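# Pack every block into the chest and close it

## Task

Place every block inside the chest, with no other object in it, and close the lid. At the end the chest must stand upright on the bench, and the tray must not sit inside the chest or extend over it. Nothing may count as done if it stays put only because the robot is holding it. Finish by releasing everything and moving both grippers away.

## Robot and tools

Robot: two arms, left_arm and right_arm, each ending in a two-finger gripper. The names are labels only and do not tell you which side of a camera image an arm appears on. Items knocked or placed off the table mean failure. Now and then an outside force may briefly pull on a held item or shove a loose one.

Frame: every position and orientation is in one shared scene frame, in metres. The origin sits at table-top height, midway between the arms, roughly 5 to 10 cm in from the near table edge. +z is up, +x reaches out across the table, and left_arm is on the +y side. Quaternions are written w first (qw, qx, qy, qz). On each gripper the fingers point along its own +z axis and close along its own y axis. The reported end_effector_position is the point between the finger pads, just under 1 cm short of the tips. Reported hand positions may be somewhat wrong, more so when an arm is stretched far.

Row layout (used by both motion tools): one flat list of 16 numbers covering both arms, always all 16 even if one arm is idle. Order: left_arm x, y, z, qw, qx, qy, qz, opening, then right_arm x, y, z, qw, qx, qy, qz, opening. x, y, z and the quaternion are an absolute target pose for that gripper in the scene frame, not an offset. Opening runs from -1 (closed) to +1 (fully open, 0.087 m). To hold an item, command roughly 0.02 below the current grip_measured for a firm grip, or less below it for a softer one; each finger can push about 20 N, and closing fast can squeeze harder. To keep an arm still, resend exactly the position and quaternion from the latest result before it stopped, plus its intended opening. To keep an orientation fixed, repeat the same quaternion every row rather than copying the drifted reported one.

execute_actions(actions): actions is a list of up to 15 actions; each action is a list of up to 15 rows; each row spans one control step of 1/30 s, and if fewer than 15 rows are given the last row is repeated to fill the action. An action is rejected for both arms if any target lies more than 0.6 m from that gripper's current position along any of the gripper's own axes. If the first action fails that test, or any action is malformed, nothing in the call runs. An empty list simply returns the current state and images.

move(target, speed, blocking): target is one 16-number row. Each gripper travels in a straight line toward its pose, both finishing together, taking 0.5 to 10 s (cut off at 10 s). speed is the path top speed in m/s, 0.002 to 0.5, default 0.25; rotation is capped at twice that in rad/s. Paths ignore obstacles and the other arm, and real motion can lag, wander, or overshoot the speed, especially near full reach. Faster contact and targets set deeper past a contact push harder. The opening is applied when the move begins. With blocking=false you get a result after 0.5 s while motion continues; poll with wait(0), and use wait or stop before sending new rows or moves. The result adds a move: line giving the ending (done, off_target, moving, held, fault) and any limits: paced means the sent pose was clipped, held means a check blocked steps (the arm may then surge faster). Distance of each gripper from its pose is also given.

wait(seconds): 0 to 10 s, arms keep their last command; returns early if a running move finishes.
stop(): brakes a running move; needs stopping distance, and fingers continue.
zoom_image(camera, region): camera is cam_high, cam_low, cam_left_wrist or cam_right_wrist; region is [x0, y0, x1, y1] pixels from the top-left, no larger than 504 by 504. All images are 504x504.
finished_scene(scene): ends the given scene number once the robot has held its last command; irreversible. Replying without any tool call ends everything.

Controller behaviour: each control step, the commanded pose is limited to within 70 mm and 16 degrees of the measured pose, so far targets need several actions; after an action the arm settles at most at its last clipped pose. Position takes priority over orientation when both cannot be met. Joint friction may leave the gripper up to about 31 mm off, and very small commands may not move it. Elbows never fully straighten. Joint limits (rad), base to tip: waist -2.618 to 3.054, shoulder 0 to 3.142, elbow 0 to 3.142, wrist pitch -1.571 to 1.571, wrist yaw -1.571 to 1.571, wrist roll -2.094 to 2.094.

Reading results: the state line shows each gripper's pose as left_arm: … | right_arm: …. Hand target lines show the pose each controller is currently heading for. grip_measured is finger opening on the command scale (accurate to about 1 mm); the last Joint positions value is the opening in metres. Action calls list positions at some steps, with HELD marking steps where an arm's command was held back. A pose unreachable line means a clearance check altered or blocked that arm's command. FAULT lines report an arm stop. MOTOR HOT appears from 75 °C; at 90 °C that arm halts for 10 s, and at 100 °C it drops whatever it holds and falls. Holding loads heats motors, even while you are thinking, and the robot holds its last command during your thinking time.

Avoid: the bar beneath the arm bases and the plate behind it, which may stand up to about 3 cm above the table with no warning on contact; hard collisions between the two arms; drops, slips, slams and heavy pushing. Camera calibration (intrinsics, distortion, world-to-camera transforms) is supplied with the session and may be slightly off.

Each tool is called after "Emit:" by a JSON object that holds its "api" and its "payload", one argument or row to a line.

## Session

Emit:
{"api": "execute_actions", "payload": {
  "actions": []
}}

Scene clock: 0.00 s.
left_arm: end_effector_position=(+0.1514, +0.1105, +0.1079) grip_measured=+1.000 end_effector_quat_wxyz=(-0.021, +0.547, +0.837, -0.007) | right_arm: end_effector_position=(+0.0915, -0.5057, +0.2080) grip_measured=+0.999 end_effector_quat_wxyz=(+0.457, +0.278, +0.680, -0.502)
Joint positions: left_arm=[-0.988  1.626  1.358 -1.34   0.028  0.238  0.087] | right_arm=[-1.015  0.265  0.44  -0.281  0.262 -0.381  0.087]
Joint velocities: left_arm=[-0.027  0.007 -0.007  0.037  0.022  0.022  0.   ] | right_arm=[ 0.012 -0.002  0.007  0.022 -0.022 -0.066 -0.   ]
Motor temperatures (°C, as the motors report them): left_arm=[31 35 34 36 30 29] | right_arm=[31 43 35 40 30 29]
Hand target (left_arm): +0.151, +0.111, +0.108; -0.021, +0.547, +0.837, -0.007
Hand target (right_arm): +0.092, -0.506, +0.208; +0.457, +0.278, +0.680, -0.502
camera_calibration (this result's frames):
cam_left_wrist: T_world_to_cam=[[-0.911259, -0.409756, 0.0413178, 0.177444], [-0.216071, 0.561093, 0.799055, -0.0978453], [-0.350601, 0.719218, -0.599837, 0.176857], [0, 0, 0, 1]] pos_world=[0.202562, 0.000410648, 0.176937]
cam_right_wrist: T_world_to_cam=[[-0.838218, -0.328856, 0.435022, -0.185923], [-0.532333, 0.66658, -0.521816, 0.519413], [-0.118375, -0.668973, -0.7338, -0.0328966], [0, 0, 0, 1]] pos_world=[0.116762, -0.429379, 0.327779]

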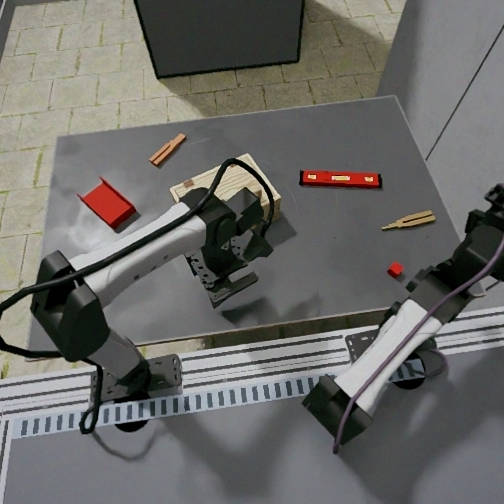

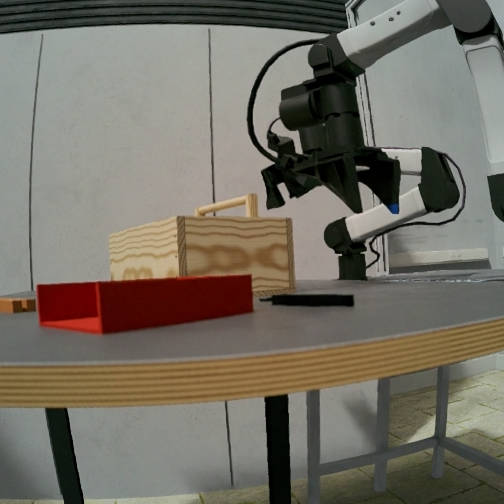

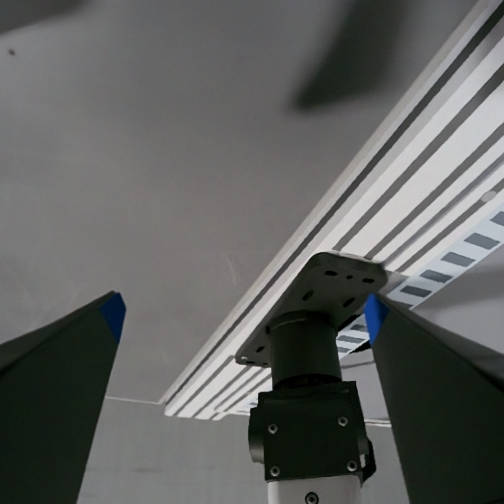

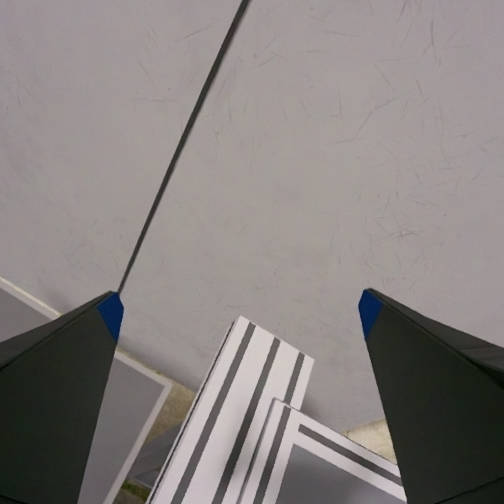

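Emit:
{"api": "move", "payload": {
  "target": [0.1,0.36,0.22,0.25,-0.1,0.96,0,1,0.2,-0.33,0.15,0.13,0,0.991,0,1]
}}

Emit:
{"api": "zoom_image", "payload": {
  "camera": "cam_high",
  "region": [60,110,460,330]
}}

Scene clock: 11.33 s.
left_arm: end_effector_position=(+0.0976, +0.3609, +0.2156) grip_measured=+1.000 end_effector_quat_wxyz=(+0.253, -0.115, +0.960, +0.044) | right_arm: end_effector_position=(+0.1964, -0.3336, +0.1496) grip_measured=+0.999 end_effector_quat_wxyz=(+0.134, +0.000, +0.991, -0.006)
Joint positions: left_arm=[ 0.741  0.822  1.282 -1.57   0.246  0.511  0.087] | right_arm=[-0.346  1.191  1.204 -1.307 -0.101 -0.266  0.087]
Joint velocities: left_arm=[ 0.007 -0.012  0.002 -0.037 -0.051  0.037  0.   ] | right_arm=[ 0.012 -0.012 -0.007 -0.066 -0.066 -0.007 -0.001]
Motor temperatures (°C, as the motors report them): left_arm=[31 36 35 36 30 29] | right_arm=[31 41 37 43 30 29]
Hand target (left_arm): +0.096, +0.359, +0.220; +0.261, -0.112, +0.958, +0.047
Hand target (right_arm): +0.198, -0.332, +0.153; +0.132, -0.006, +0.991, -0.002
Off the commanded pose (left_arm): 0.005 m, 5 deg.
Off the commanded pose (right_arm): 0.005 m, 1 deg.
joint sent to its limit (left arm) — the command would take joint 4 (wrist pitch) past its lower limit, so that joint was sent only as far as its limit.
move: off_target (left_arm)
camera_calibration (this result's frames):
cam_left_wrist: T_world_to_cam=[[0.247884, -0.968673, -0.01504, 0.327292], [-0.898482, -0.235673, 0.370388, 0.110586], [-0.36233, -0.0783003, -0.928755, 0.402364], [0, 0, 0, 1]] pos_world=[0.164017, 0.374607, 0.33766]
cam_right_wrist: T_world_to_cam=[[0.000318809, -0.99964, 0.0268358, -0.343378], [-0.824369, 0.0149277, 0.565855, 0.107248], [-0.566052, -0.022303, -0.824068, 0.368993], [0, 0, 0, 1]] pos_world=[0.297391, -0.336626, 0.252603]

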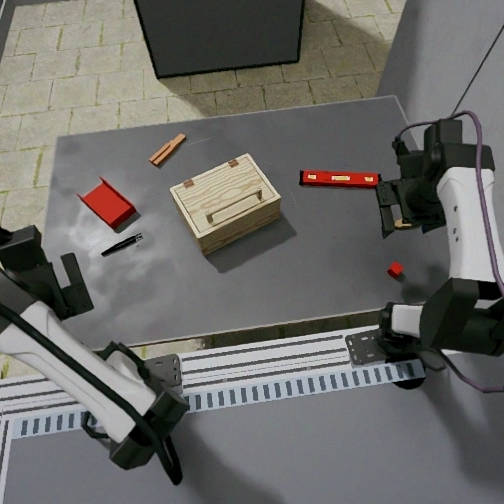

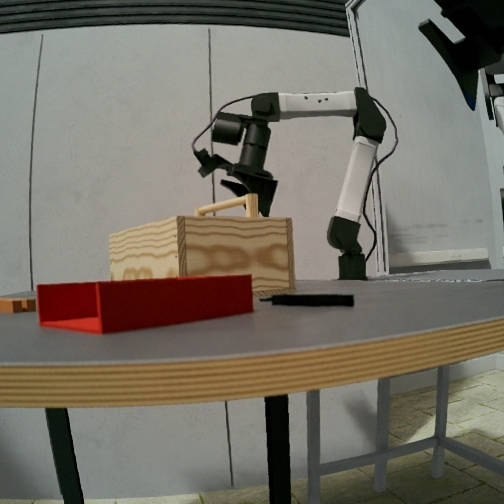

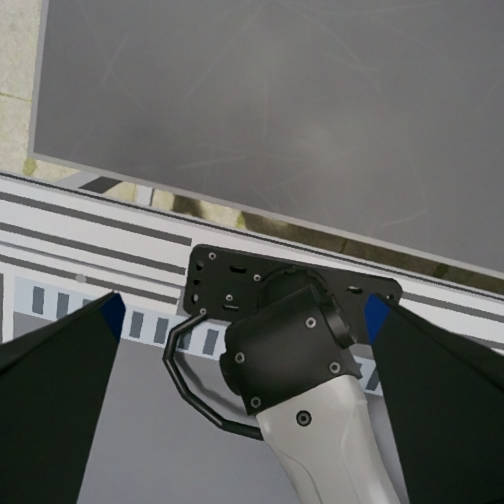

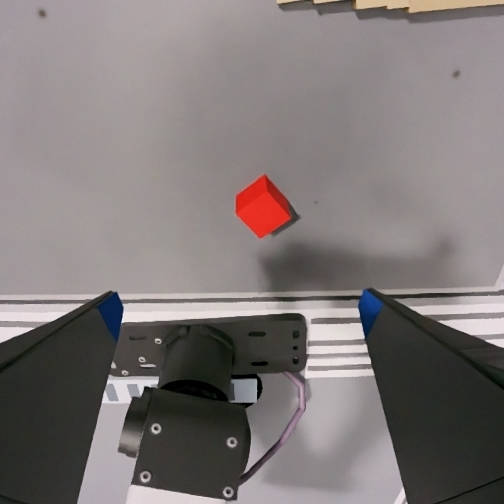

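Region (60, 110, 460, 330) of cam_high's 504x504 image, scaled by 1.260, with more detail than that image has; it fills the top 277 rows of this view, and the rest is white.

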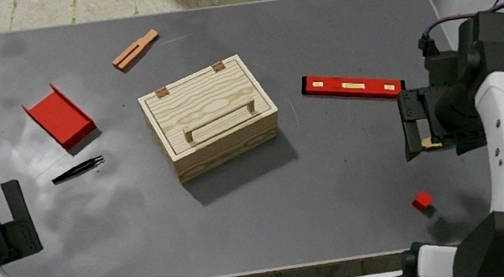

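Emit:
{"api": "move", "payload": {
  "target": [0.335,0.024,0.175,0.148,0.554,0.791,0.212,0.3,0.165,-0.348,0.05,0.08,0.381,0.92,-0.033,0.4]
}}

Scene clock: 38.93 s.
left_arm: end_effector_position=(+0.3405, +0.0297, +0.1754) grip_measured=+0.300 end_effector_quat_wxyz=(+0.149, +0.550, +0.792, +0.218) | right_arm: end_effector_position=(+0.1660, -0.3444, +0.0521) grip_measured=+0.400 end_effector_quat_wxyz=(+0.070, +0.374, +0.924, -0.028)
Joint positions: left_arm=[-0.967  2.235  2.367 -1.527 -0.506  0.36   0.057] | right_arm=[-0.469  1.191  0.816 -1.045  0.011  0.362  0.061]
Joint velocities: left_arm=[ 0.002 -0.017 -0.002  0.007 -0.007  0.022 -0.001] | right_arm=[ 0.007 -0.012 -0.007 -0.007  0.037 -0.081 -0.001]
Motor temperatures (°C, as the motors report them): left_arm=[31 36 37 37 30 29] | right_arm=[31 40 41 40 30 29]
Hand target (left_arm): +0.341, +0.027, +0.171; +0.143, +0.556, +0.788, +0.223
Hand target (right_arm): +0.166, -0.348, +0.050; +0.079, +0.381, +0.921, -0.033
Off the commanded pose (left_arm): 0.008 m, 1 deg.
Off the commanded pose (right_arm): 0.004 m, 2 deg.
move: done
camera_calibration (this result's frames):
cam_left_wrist: T_world_to_cam=[[-0.806522, -0.310076, -0.503363, 0.370748], [-0.59106, 0.441677, 0.674959, 0.0873694], [0.013035, 0.841887, -0.539496, 0.203714], [0, 0, 0, 1]] pos_world=[0.348001, -0.0951332, 0.237553]
cam_right_wrist: T_world_to_cam=[[-0.691628, -0.722147, 0.0124097, -0.140367], [-0.537134, 0.525768, 0.659587, 0.260938], [-0.482843, 0.449523, -0.751526, 0.416073], [0, 0, 0, 1]] pos_world=[0.243975, -0.425593, 0.14232]

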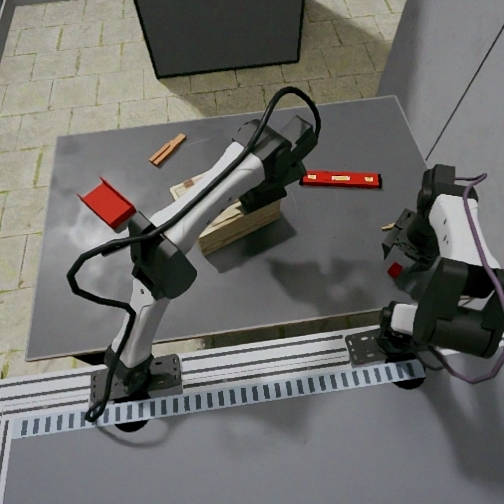

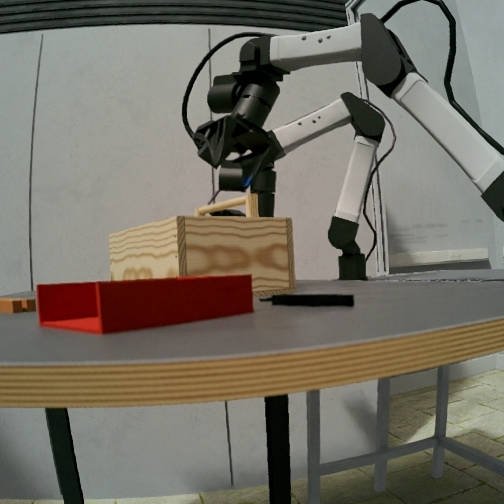

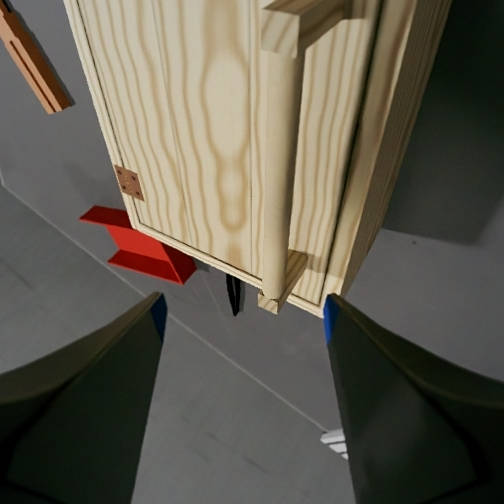

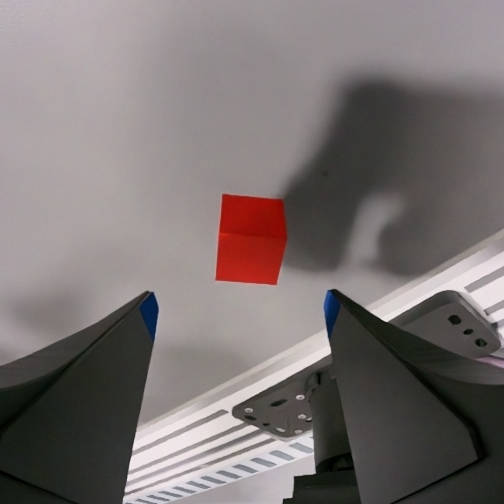

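Emit:
{"api": "move", "payload": {
  "target": [0.335,0.085,0.165,0.249,0.532,0.809,-0.019,0.3,0.166,-0.352,0.006,0.08,0.381,0.92,-0.033,0.4],
  "speed": 0.08
}}

Emit:
{"api": "move", "payload": {
  "target": [0.342,0.075,0.108,0.249,0.532,0.809,-0.019,0.3,0.166,-0.352,0.006,0.08,0.381,0.92,-0.033,0.4],
  "speed": 0.05
}}

Scene clock: 63.50 s.
left_arm: end_effector_position=(+0.3359, +0.0821, +0.1665) grip_measured=+0.300 end_effector_quat_wxyz=(+0.251, +0.530, +0.810, -0.017) | right_arm: end_effector_position=(+0.1689, -0.3492, +0.0127) grip_measured=+0.400 end_effector_quat_wxyz=(+0.086, +0.378, +0.922, -0.028)
Joint positions: left_arm=[-0.688  1.707  1.63  -0.988  0.014  0.535  0.057] | right_arm=[-0.478  1.216  0.671 -0.844  0.012  0.362  0.061]
Joint velocities: left_arm=[ 0.002 -0.017 -0.007  0.022  0.051 -0.007  0.   ] | right_arm=[-0.012 -0.017 -0.012  0.022  0.007 -0.066  0.001]
Motor temperatures (°C, as the motors report them): left_arm=[31 41 39 37 30 29] | right_arm=[31 40 40 40 30 29]
Hand target (left_arm): +0.334, +0.085, +0.165; +0.251, +0.531, +0.809, -0.020
Hand target (right_arm): +0.166, -0.352, +0.006; +0.080, +0.381, +0.920, -0.033
Off the commanded pose (left_arm): 0.003 m, 0 deg.
Off the commanded pose (right_arm): 0.008 m, 1 deg.
move: done
camera_calibration (this result's frames):
cam_left_wrist: T_world_to_cam=[[-0.867113, -0.442817, -0.228094, 0.364241], [-0.497956, 0.759208, 0.419098, 0.052877], [-0.0124126, 0.476986, -0.878823, 0.249831], [0, 0, 0, 1]] pos_world=[0.345269, 0.00198128, 0.280478]
cam_right_wrist: T_world_to_cam=[[-0.697811, -0.71628, 0.00178592, -0.138115], [-0.551398, 0.538768, 0.636937, 0.298236], [-0.457188, 0.443477, -0.770914, 0.383867], [0, 0, 0, 1]] pos_world=[0.243568, -0.429845, 0.106217]

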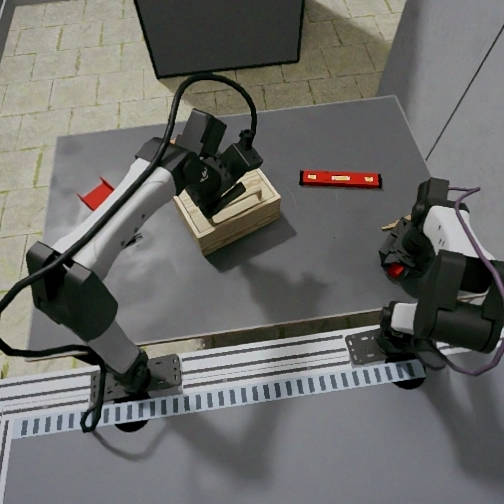

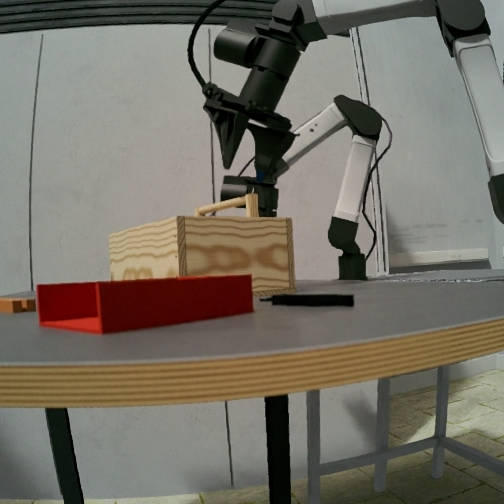

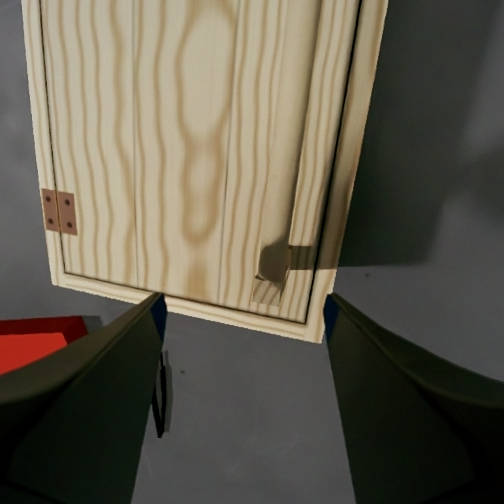

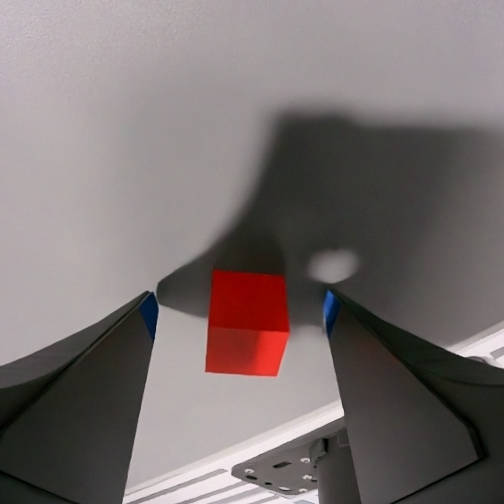

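Scene clock: 65.17 s.
left_arm: end_effector_position=(+0.3445, +0.0760, +0.1232) grip_measured=+0.300 end_effector_quat_wxyz=(+0.266, +0.528, +0.806, -0.018) | right_arm: end_effector_position=(+0.1689, -0.3492, +0.0127) grip_measured=+0.400 end_effector_quat_wxyz=(+0.086, +0.378, +0.922, -0.028)
Joint positions: left_arm=[-0.688  1.707  1.447 -0.774  0.014  0.535  0.057] | right_arm=[-0.478  1.216  0.671 -0.844  0.012  0.362  0.061]
Joint velocities: left_arm=[-0.002 -0.002  0.017  0.051 -0.007 -0.022 -0.   ] | right_arm=[ 0.007 -0.022 -0.002 -0.066  0.037 -0.037 -0.   ]
Motor temperatures (°C, as the motors report them): left_arm=[31 41 39 37 30 29] | right_arm=[31 40 40 40 30 29]
Hand target (left_arm): +0.341, +0.076, +0.108; +0.249, +0.532, +0.809, -0.019
Hand target (right_arm): +0.166, -0.352, +0.006; +0.080, +0.381, +0.920, -0.033
Off the commanded pose (left_arm): 0.015 m, 2 deg.
Off the commanded pose (right_arm): 0.008 m, 1 deg.
move: off_target (left_arm)
camera_calibration (this result's frames):
cam_left_wrist: T_world_to_cam=[[-0.861289, -0.446979, -0.241643, 0.359092], [-0.508027, 0.766426, 0.393066, 0.0860483], [0.00950962, 0.461304, -0.887191, 0.209536], [0, 0, 0, 1]] pos_world=[0.351004, -0.0021032, 0.238848]
cam_right_wrist: T_world_to_cam=[[-0.697811, -0.71628, 0.00178592, -0.138115], [-0.551398, 0.538768, 0.636937, 0.298236], [-0.457188, 0.443477, -0.770914, 0.383867], [0, 0, 0, 1]] pos_world=[0.243568, -0.429845, 0.106217]

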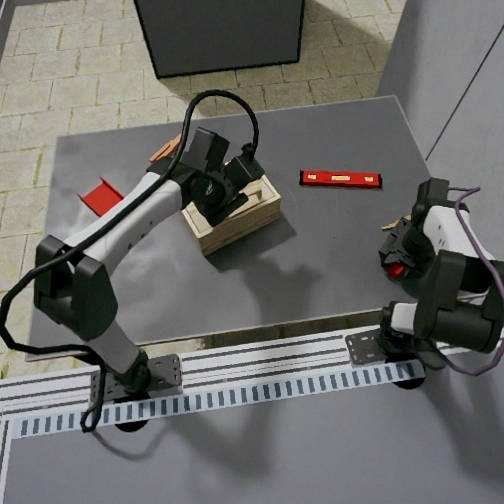

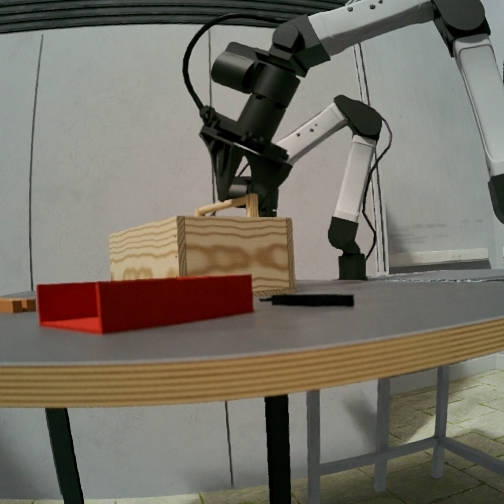

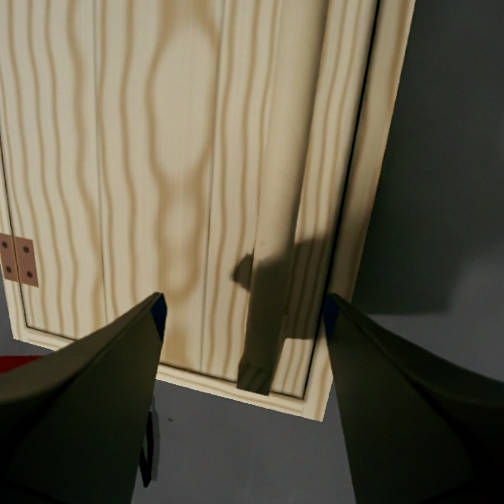

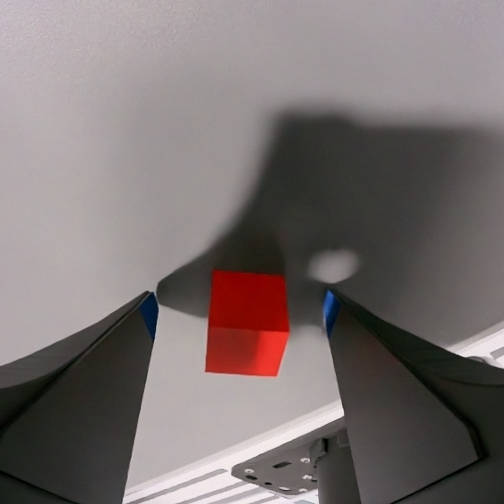

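Emit:
{"api": "move", "payload": {
  "target": [0.336,0.062,0.1,0.248,0.573,0.78,-0.032,0.3,0.164,-0.352,0.004,0.08,0.381,0.92,-0.033,-0.47],
  "speed": 0.04
}}

Emit:
{"api": "move", "payload": {
  "target": [0.336,0.062,0.1,0.248,0.573,0.78,-0.032,-0.78,0.164,-0.352,0.004,0.08,0.381,0.92,-0.033,-0.47],
  "speed": 0.04
}}

Scene clock: 75.47 s.
left_arm: end_effector_position=(+0.3411, +0.0636, +0.1147) grip_measured=+0.300 end_effector_quat_wxyz=(+0.264, +0.565, +0.781, -0.029) | right_arm: end_effector_position=(+0.1687, -0.3493, +0.0123) grip_measured=-0.441 end_effector_quat_wxyz=(+0.086, +0.379, +0.921, -0.027)
Joint positions: left_arm=[-0.708  1.72   1.428 -0.744  0.048  0.597  0.057] | right_arm=[-0.481  1.216  0.669 -0.842  0.009  0.362  0.024]
Joint velocities: left_arm=[ 0.007  0.002 -0.007  0.037  0.022  0.022 -0.001] | right_arm=[-0.002  0.007 -0.007  0.037 -0.037 -0.051 -0.001]
Motor temperatures (°C, as the motors report them): left_arm=[31 40 38 37 30 29] | right_arm=[32 39 40 40 30 29]
Hand target (left_arm): +0.336, +0.062, +0.100; +0.248, +0.573, +0.780, -0.032
Hand target (right_arm): +0.164, -0.352, +0.004; +0.080, +0.381, +0.920, -0.033
Off the commanded pose (left_arm): 0.016 m, 2 deg.
Off the commanded pose (right_arm): 0.010 m, 1 deg.
move: off_target (left_arm)
camera_calibration (this result's frames):
cam_left_wrist: T_world_to_cam=[[-0.897844, -0.366683, -0.243762, 0.356142], [-0.43716, 0.808485, 0.394009, 0.0701815], [0.0526019, 0.460322, -0.886192, 0.192996], [0, 0, 0, 1]] pos_world=[0.340289, -0.0149901, 0.230194]
cam_right_wrist: T_world_to_cam=[[-0.699442, -0.714689, -0.000272584, -0.137456], [-0.550782, 0.538789, 0.637452, 0.29836], [-0.455433, 0.446011, -0.77049, 0.384089], [0, 0, 0, 1]] pos_world=[0.243116, -0.4303, 0.105709]

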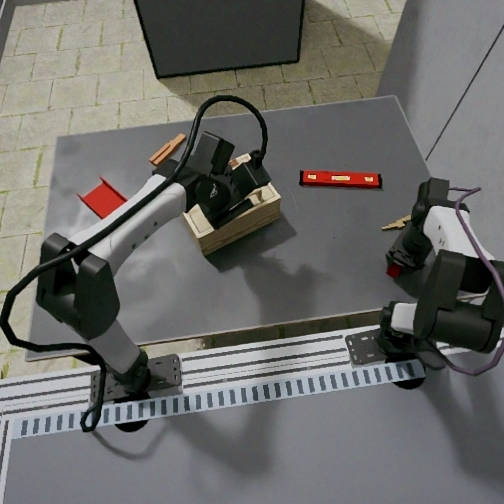

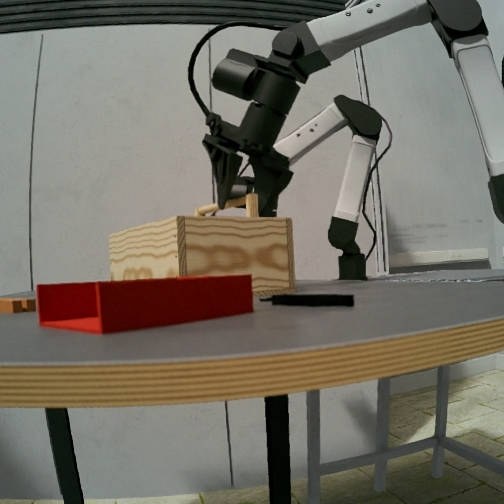

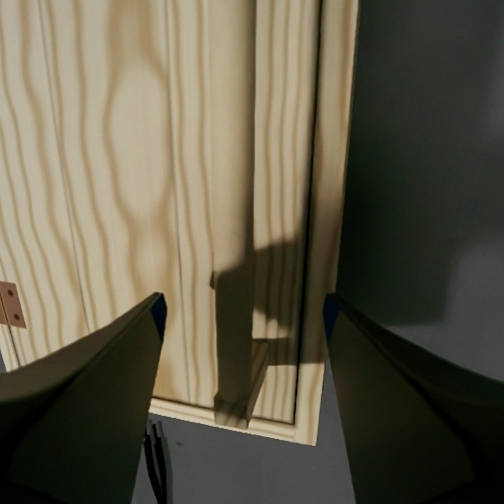

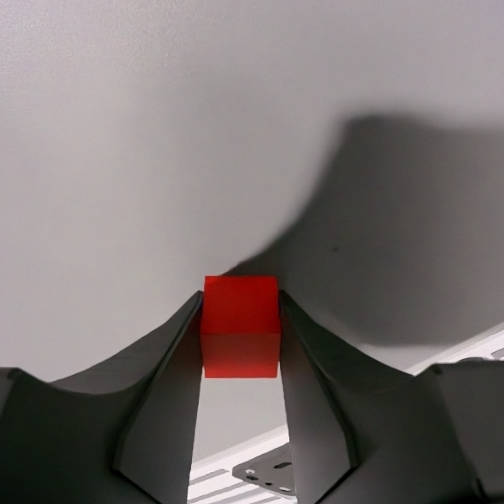

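Scene clock: 76.17 s.
left_arm: end_effector_position=(+0.3425, +0.0638, +0.1153) grip_measured=-0.772 end_effector_quat_wxyz=(+0.267, +0.564, +0.781, -0.026) | right_arm: end_effector_position=(+0.1688, -0.3492, +0.0123) grip_measured=-0.441 end_effector_quat_wxyz=(+0.086, +0.379, +0.921, -0.027)
Joint positions: left_arm=[-0.708  1.72   1.428 -0.74   0.043  0.599  0.01 ] | right_arm=[-0.481  1.216  0.669 -0.842  0.009  0.362  0.024]
Joint velocities: left_arm=[-0.002 -0.002  0.002 -0.066  0.007 -0.007 -0.001] | right_arm=[-0.012 -0.012 -0.007 -0.007  0.037 -0.051 -0.001]
Motor temperatures (°C, as the motors report them): left_arm=[31 40 38 37 30 29] | right_arm=[32 39 40 39 30 29]
Hand target (left_arm): +0.336, +0.062, +0.100; +0.248, +0.573, +0.780, -0.032
Hand target (right_arm): +0.164, -0.352, +0.004; +0.080, +0.381, +0.921, -0.033
Off the commanded pose (left_arm): 0.017 m, 2 deg.
Off the commanded pose (right_arm): 0.010 m, 1 deg.
move: off_target (left_arm)
camera_calibration (this result's frames):
cam_left_wrist: T_world_to_cam=[[-0.895707, -0.367711, -0.249994, 0.357695], [-0.440879, 0.80747, 0.391942, 0.0720357], [0.0577417, 0.461282, -0.885372, 0.191389], [0, 0, 0, 1]] pos_world=[0.341098, -0.0149229, 0.230639]
cam_right_wrist: T_world_to_cam=[[-0.69908, -0.715043, -0.000907611, -0.137523], [-0.55122, 0.538105, 0.637652, 0.298153], [-0.45546, 0.44627, -0.770324, 0.384154], [0, 0, 0, 1]] pos_world=[0.243175, -0.430209, 0.105681]

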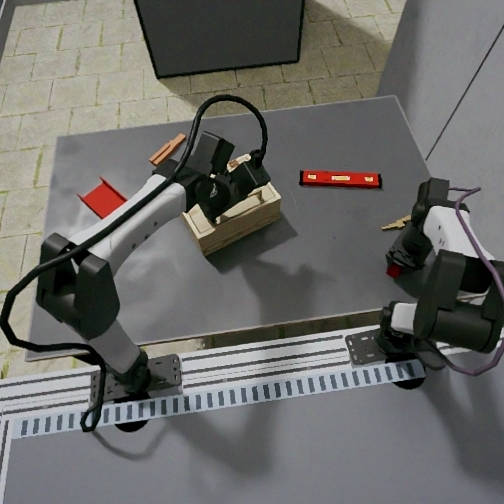

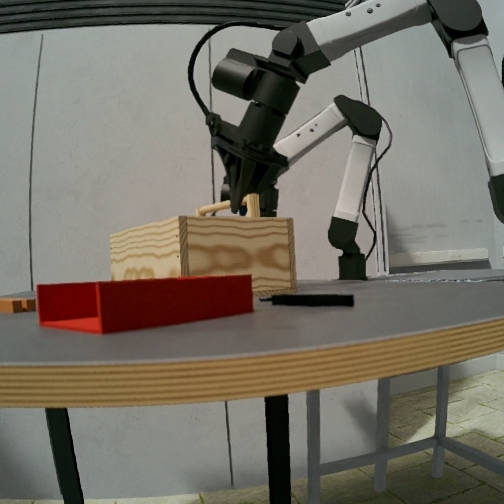

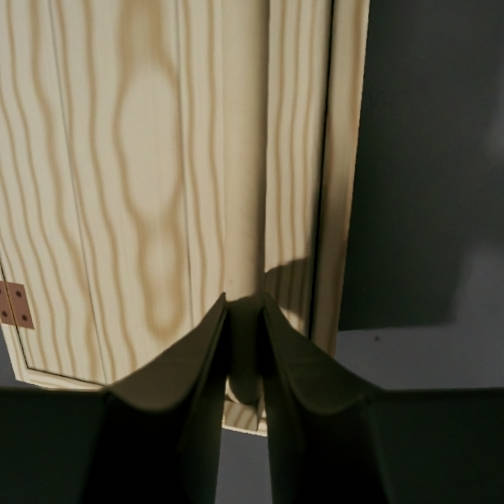

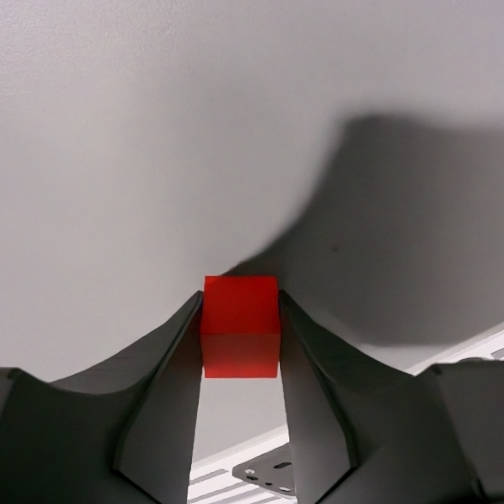

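Emit:
{"api": "move", "payload": {
  "target": [0.358,0.07,0.154,0.215,0.563,0.793,-0.077,-0.8,0.17,-0.33,0.1,0.2,0.15,0.968,0,-0.47],
  "speed": 0.06
}}

Emit:
{"api": "move", "payload": {
  "target": [0.384,0.08,0.182,0.178,0.552,0.804,-0.122,-0.8,0.2,-0.24,0.14,0.393,-0.167,0.9,0.073,-0.47],
  "speed": 0.1
}}

Emit:
{"api": "move", "payload": {
  "target": [0.417,0.093,0.199,0.178,0.552,0.804,-0.122,-0.8,0.24,-0.1,0.14,0.393,-0.167,0.9,0.073,-0.47],
  "speed": 0.1
}}

Scene clock: 91.90 s.
left_arm: end_effector_position=(+0.3543, +0.0705, +0.1526) grip_measured=-0.784 end_effector_quat_wxyz=(+0.216, +0.562, +0.795, -0.076) | right_arm: end_effector_position=(+0.1676, -0.3316, +0.0902) grip_measured=-0.441 end_effector_quat_wxyz=(+0.187, +0.160, +0.969, -0.001)
Joint positions: left_arm=[-0.626  1.855  1.781 -1.069  0.172  0.635  0.009] | right_arm=[-0.444  0.938  0.819 -1.072 -0.117 -0.025  0.024]
Joint velocities: left_arm=[ 0.002  0.002 -0.007  0.022  0.007 -0.095 -0.   ] | right_arm=[-0.012  0.002 -0.012 -0.022 -0.022 -0.066 -0.   ]
Motor temperatures (°C, as the motors report them): left_arm=[31 40 39 38 30 29] | right_arm=[32 39 40 39 30 29]
Hand target (left_arm): +0.358, +0.070, +0.154; +0.216, +0.563, +0.794, -0.078
Hand target (right_arm): +0.169, -0.330, +0.099; +0.201, +0.151, +0.968, -0.001
Off the commanded pose (left_arm): 0.004 m, 0 deg.
Off the commanded pose (right_arm): 0.010 m, 2 deg.
move: done
camera_calibration (this result's frames):
cam_left_wrist: T_world_to_cam=[[-0.925489, -0.361907, -0.111769, 0.369119], [-0.373092, 0.820097, 0.43387, 0.0258429], [-0.0653595, 0.443242, -0.894016, 0.266821], [0, 0, 0, 1]] pos_world=[0.368697, -0.00587321, 0.268586]
cam_right_wrist: T_world_to_cam=[[-0.310061, -0.949677, -0.0444394, -0.264729], [-0.841266, 0.252292, 0.478142, 0.20662], [-0.442869, 0.185639, -0.877158, 0.356885], [0, 0, 0, 1]] pos_world=[0.249793, -0.369787, 0.202486]

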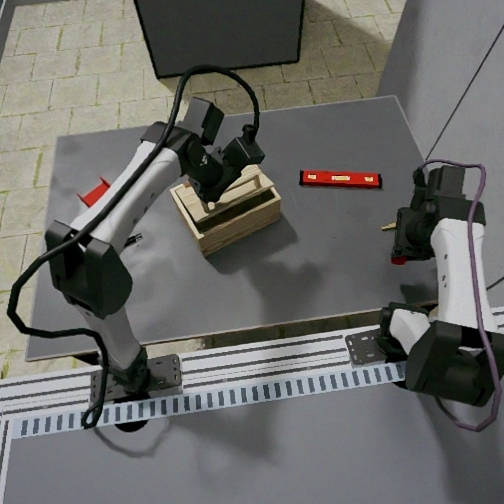

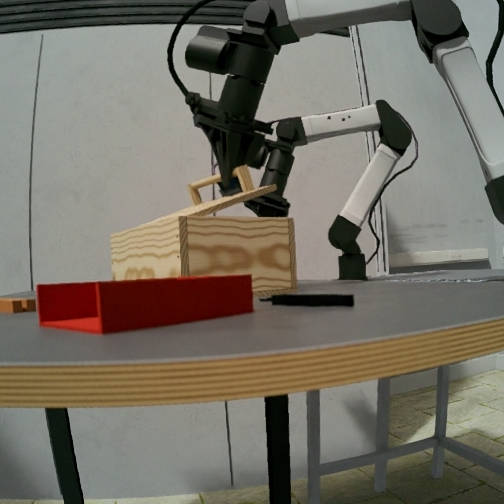

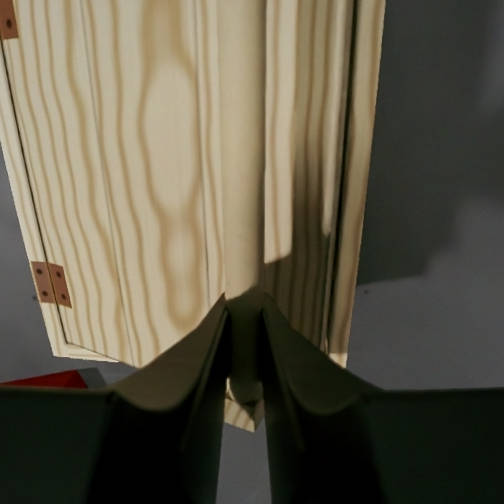

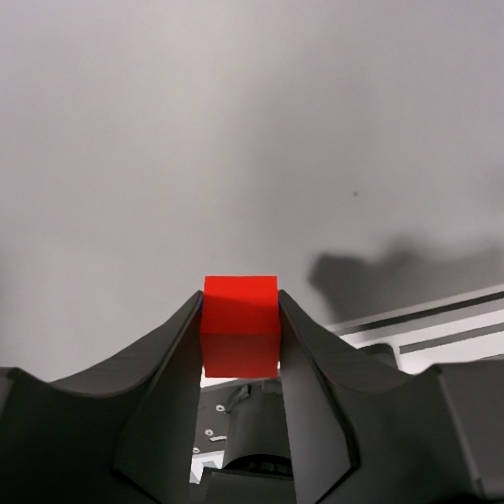

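Scene clock: 96.27 s.
left_arm: end_effector_position=(+0.3751, +0.0799, +0.1812) grip_measured=-0.793 end_effector_quat_wxyz=(+0.170, +0.551, +0.807, -0.126) | right_arm: end_effector_position=(+0.1983, -0.2441, +0.1368) grip_measured=-0.441 end_effector_quat_wxyz=(+0.380, -0.156, +0.909, +0.071)
Joint positions: left_arm=[-0.536  2.088  2.252 -1.421  0.292  0.683  0.009] | right_arm=[-0.038  0.649  0.769 -0.894 -0.258 -0.199  0.024]
Joint velocities: left_arm=[-0.012 -0.007  0.002 -0.081 -0.051  0.081  0.001] | right_arm=[ 0.007  0.007 -0.007 -0.007 -0.066 -0.037 -0.   ]
Motor temperatures (°C, as the motors report them): left_arm=[31 41 39 38 30 29] | right_arm=[32 38 40 40 30 29]
Hand target (left_arm): +0.384, +0.081, +0.182; +0.179, +0.552, +0.805, -0.123
Hand target (right_arm): +0.201, -0.242, +0.139; +0.396, -0.166, +0.900, +0.072
Off the commanded pose (left_arm): 0.009 m, 1 deg.
Off the commanded pose (right_arm): 0.005 m, 2 deg.
move: done
camera_calibration (this result's frames):
cam_left_wrist: T_world_to_cam=[[-0.930232, -0.366017, 0.0264655, 0.372049], [-0.314952, 0.833302, 0.454327, -0.0131317], [-0.188345, 0.414294, -0.890442, 0.337451], [0, 0, 0, 1]] pos_world=[0.405513, 0.00731504, 0.2966]
cam_right_wrist: T_world_to_cam=[[0.333462, -0.942756, 0.00381525, -0.302613], [-0.940058, -0.332196, 0.0770486, 0.11986], [-0.0713706, -0.0292794, -0.99702, 0.285354], [0, 0, 0, 1]] pos_world=[0.233951, -0.237118, 0.276423]

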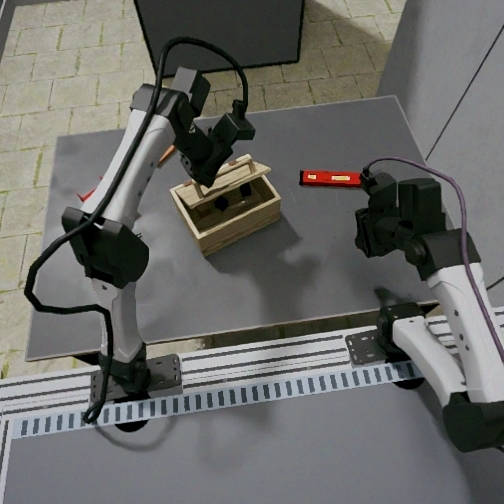

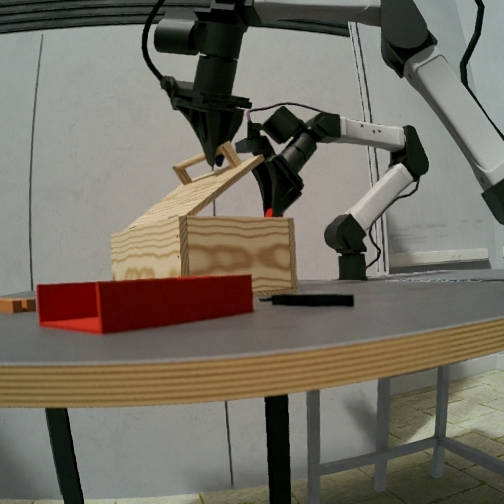

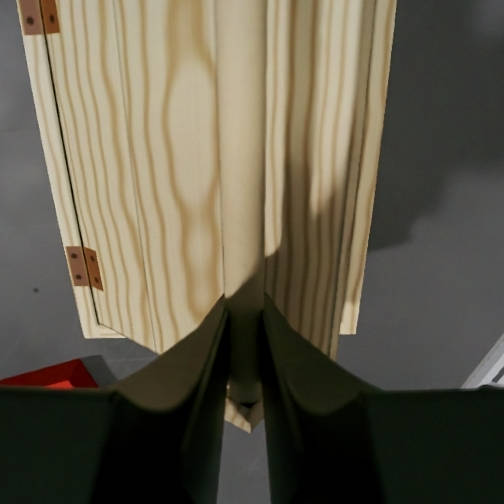

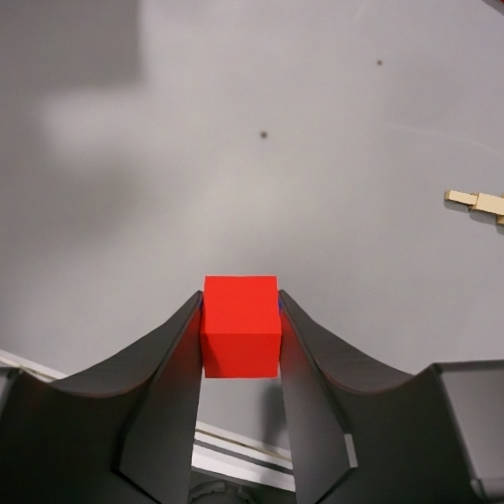

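Scene clock: 98.27 s.
left_arm: end_effector_position=(+0.4101, +0.0904, +0.1991) grip_measured=-0.762 end_effector_quat_wxyz=(+0.195, +0.548, +0.804, -0.123) | right_arm: end_effector_position=(+0.2348, -0.1099, +0.1338) grip_measured=-0.441 end_effector_quat_wxyz=(+0.381, -0.173, +0.906, +0.067)
Joint positions: left_arm=[-0.476  2.268  2.626 -1.579  0.312  0.732  0.01 ] | right_arm=[ 0.732  1.049  0.898 -0.632  0.298  0.301  0.024]
Joint velocities: left_arm=[-0.002  0.012 -0.012  0.007 -0.007 -0.022 -0.001] | right_arm=[ 0.012  0.002 -0.007  0.022 -0.066  0.022 -0.   ]
Motor temperatures (°C, as the motors report them): left_arm=[31 41 40 38 30 29] | right_arm=[32 38 40 40 30 29]
Hand target (left_arm): +0.416, +0.094, +0.198; +0.199, +0.549, +0.803, -0.119
Hand target (right_arm): +0.241, -0.103, +0.142; +0.395, -0.167, +0.900, +0.074
Off the commanded pose (left_arm): 0.007 m, 2 deg.
Off the commanded pose (right_arm): 0.013 m, 2 deg.
joint sent to its limit (left arm) — the command would take joint 4 (wrist pitch) past its lower limit, so that joint was sent only as far as its limit.
move: off_target (right_arm)
camera_calibration (this result's frames):
cam_left_wrist: T_world_to_cam=[[-0.92764, -0.373436, -0.00542872, 0.41387], [-0.341111, 0.841245, 0.419465, -0.00196403], [-0.152076, 0.390964, -0.907756, 0.346307], [0, 0, 0, 1]] pos_world=[0.435918, 0.0208129, 0.317433]
cam_right_wrist: T_world_to_cam=[[0.359337, -0.932896, 0.0241292, -0.195968], [-0.931146, -0.356706, 0.0756883, 0.194433], [-0.0620023, -0.0496654, -0.99684, 0.284408], [0, 0, 0, 1]] pos_world=[0.269098, -0.0993375, 0.273522]

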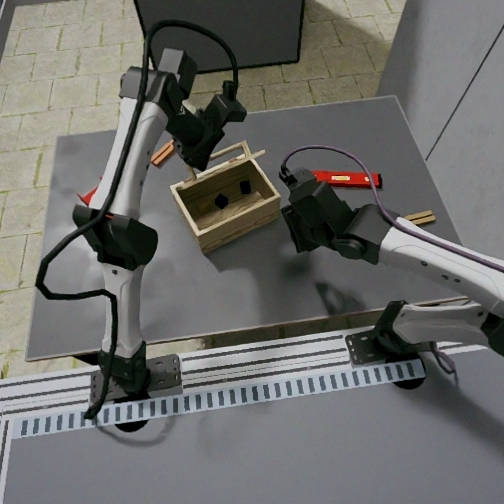

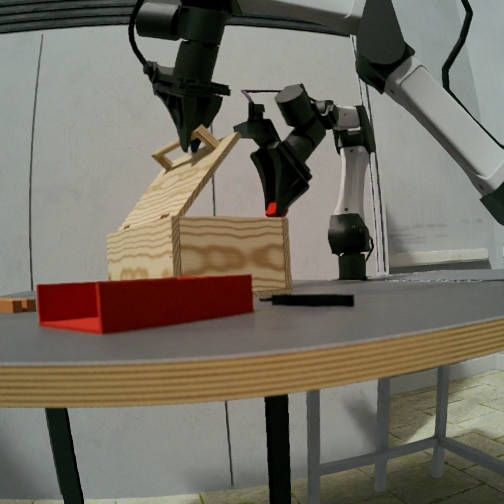

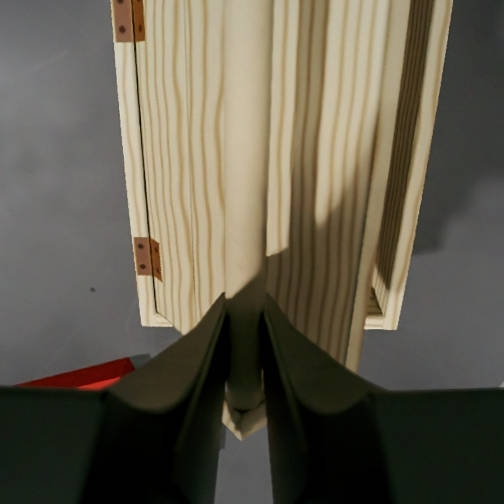

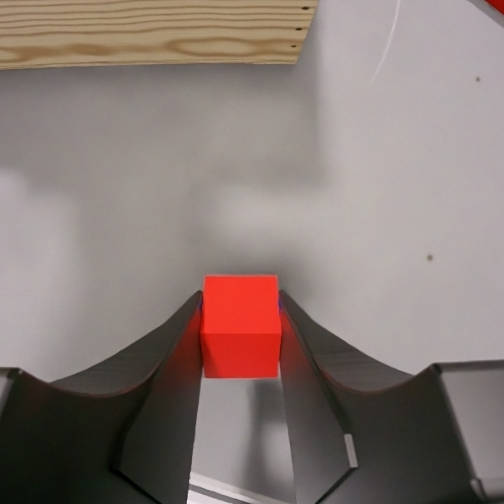

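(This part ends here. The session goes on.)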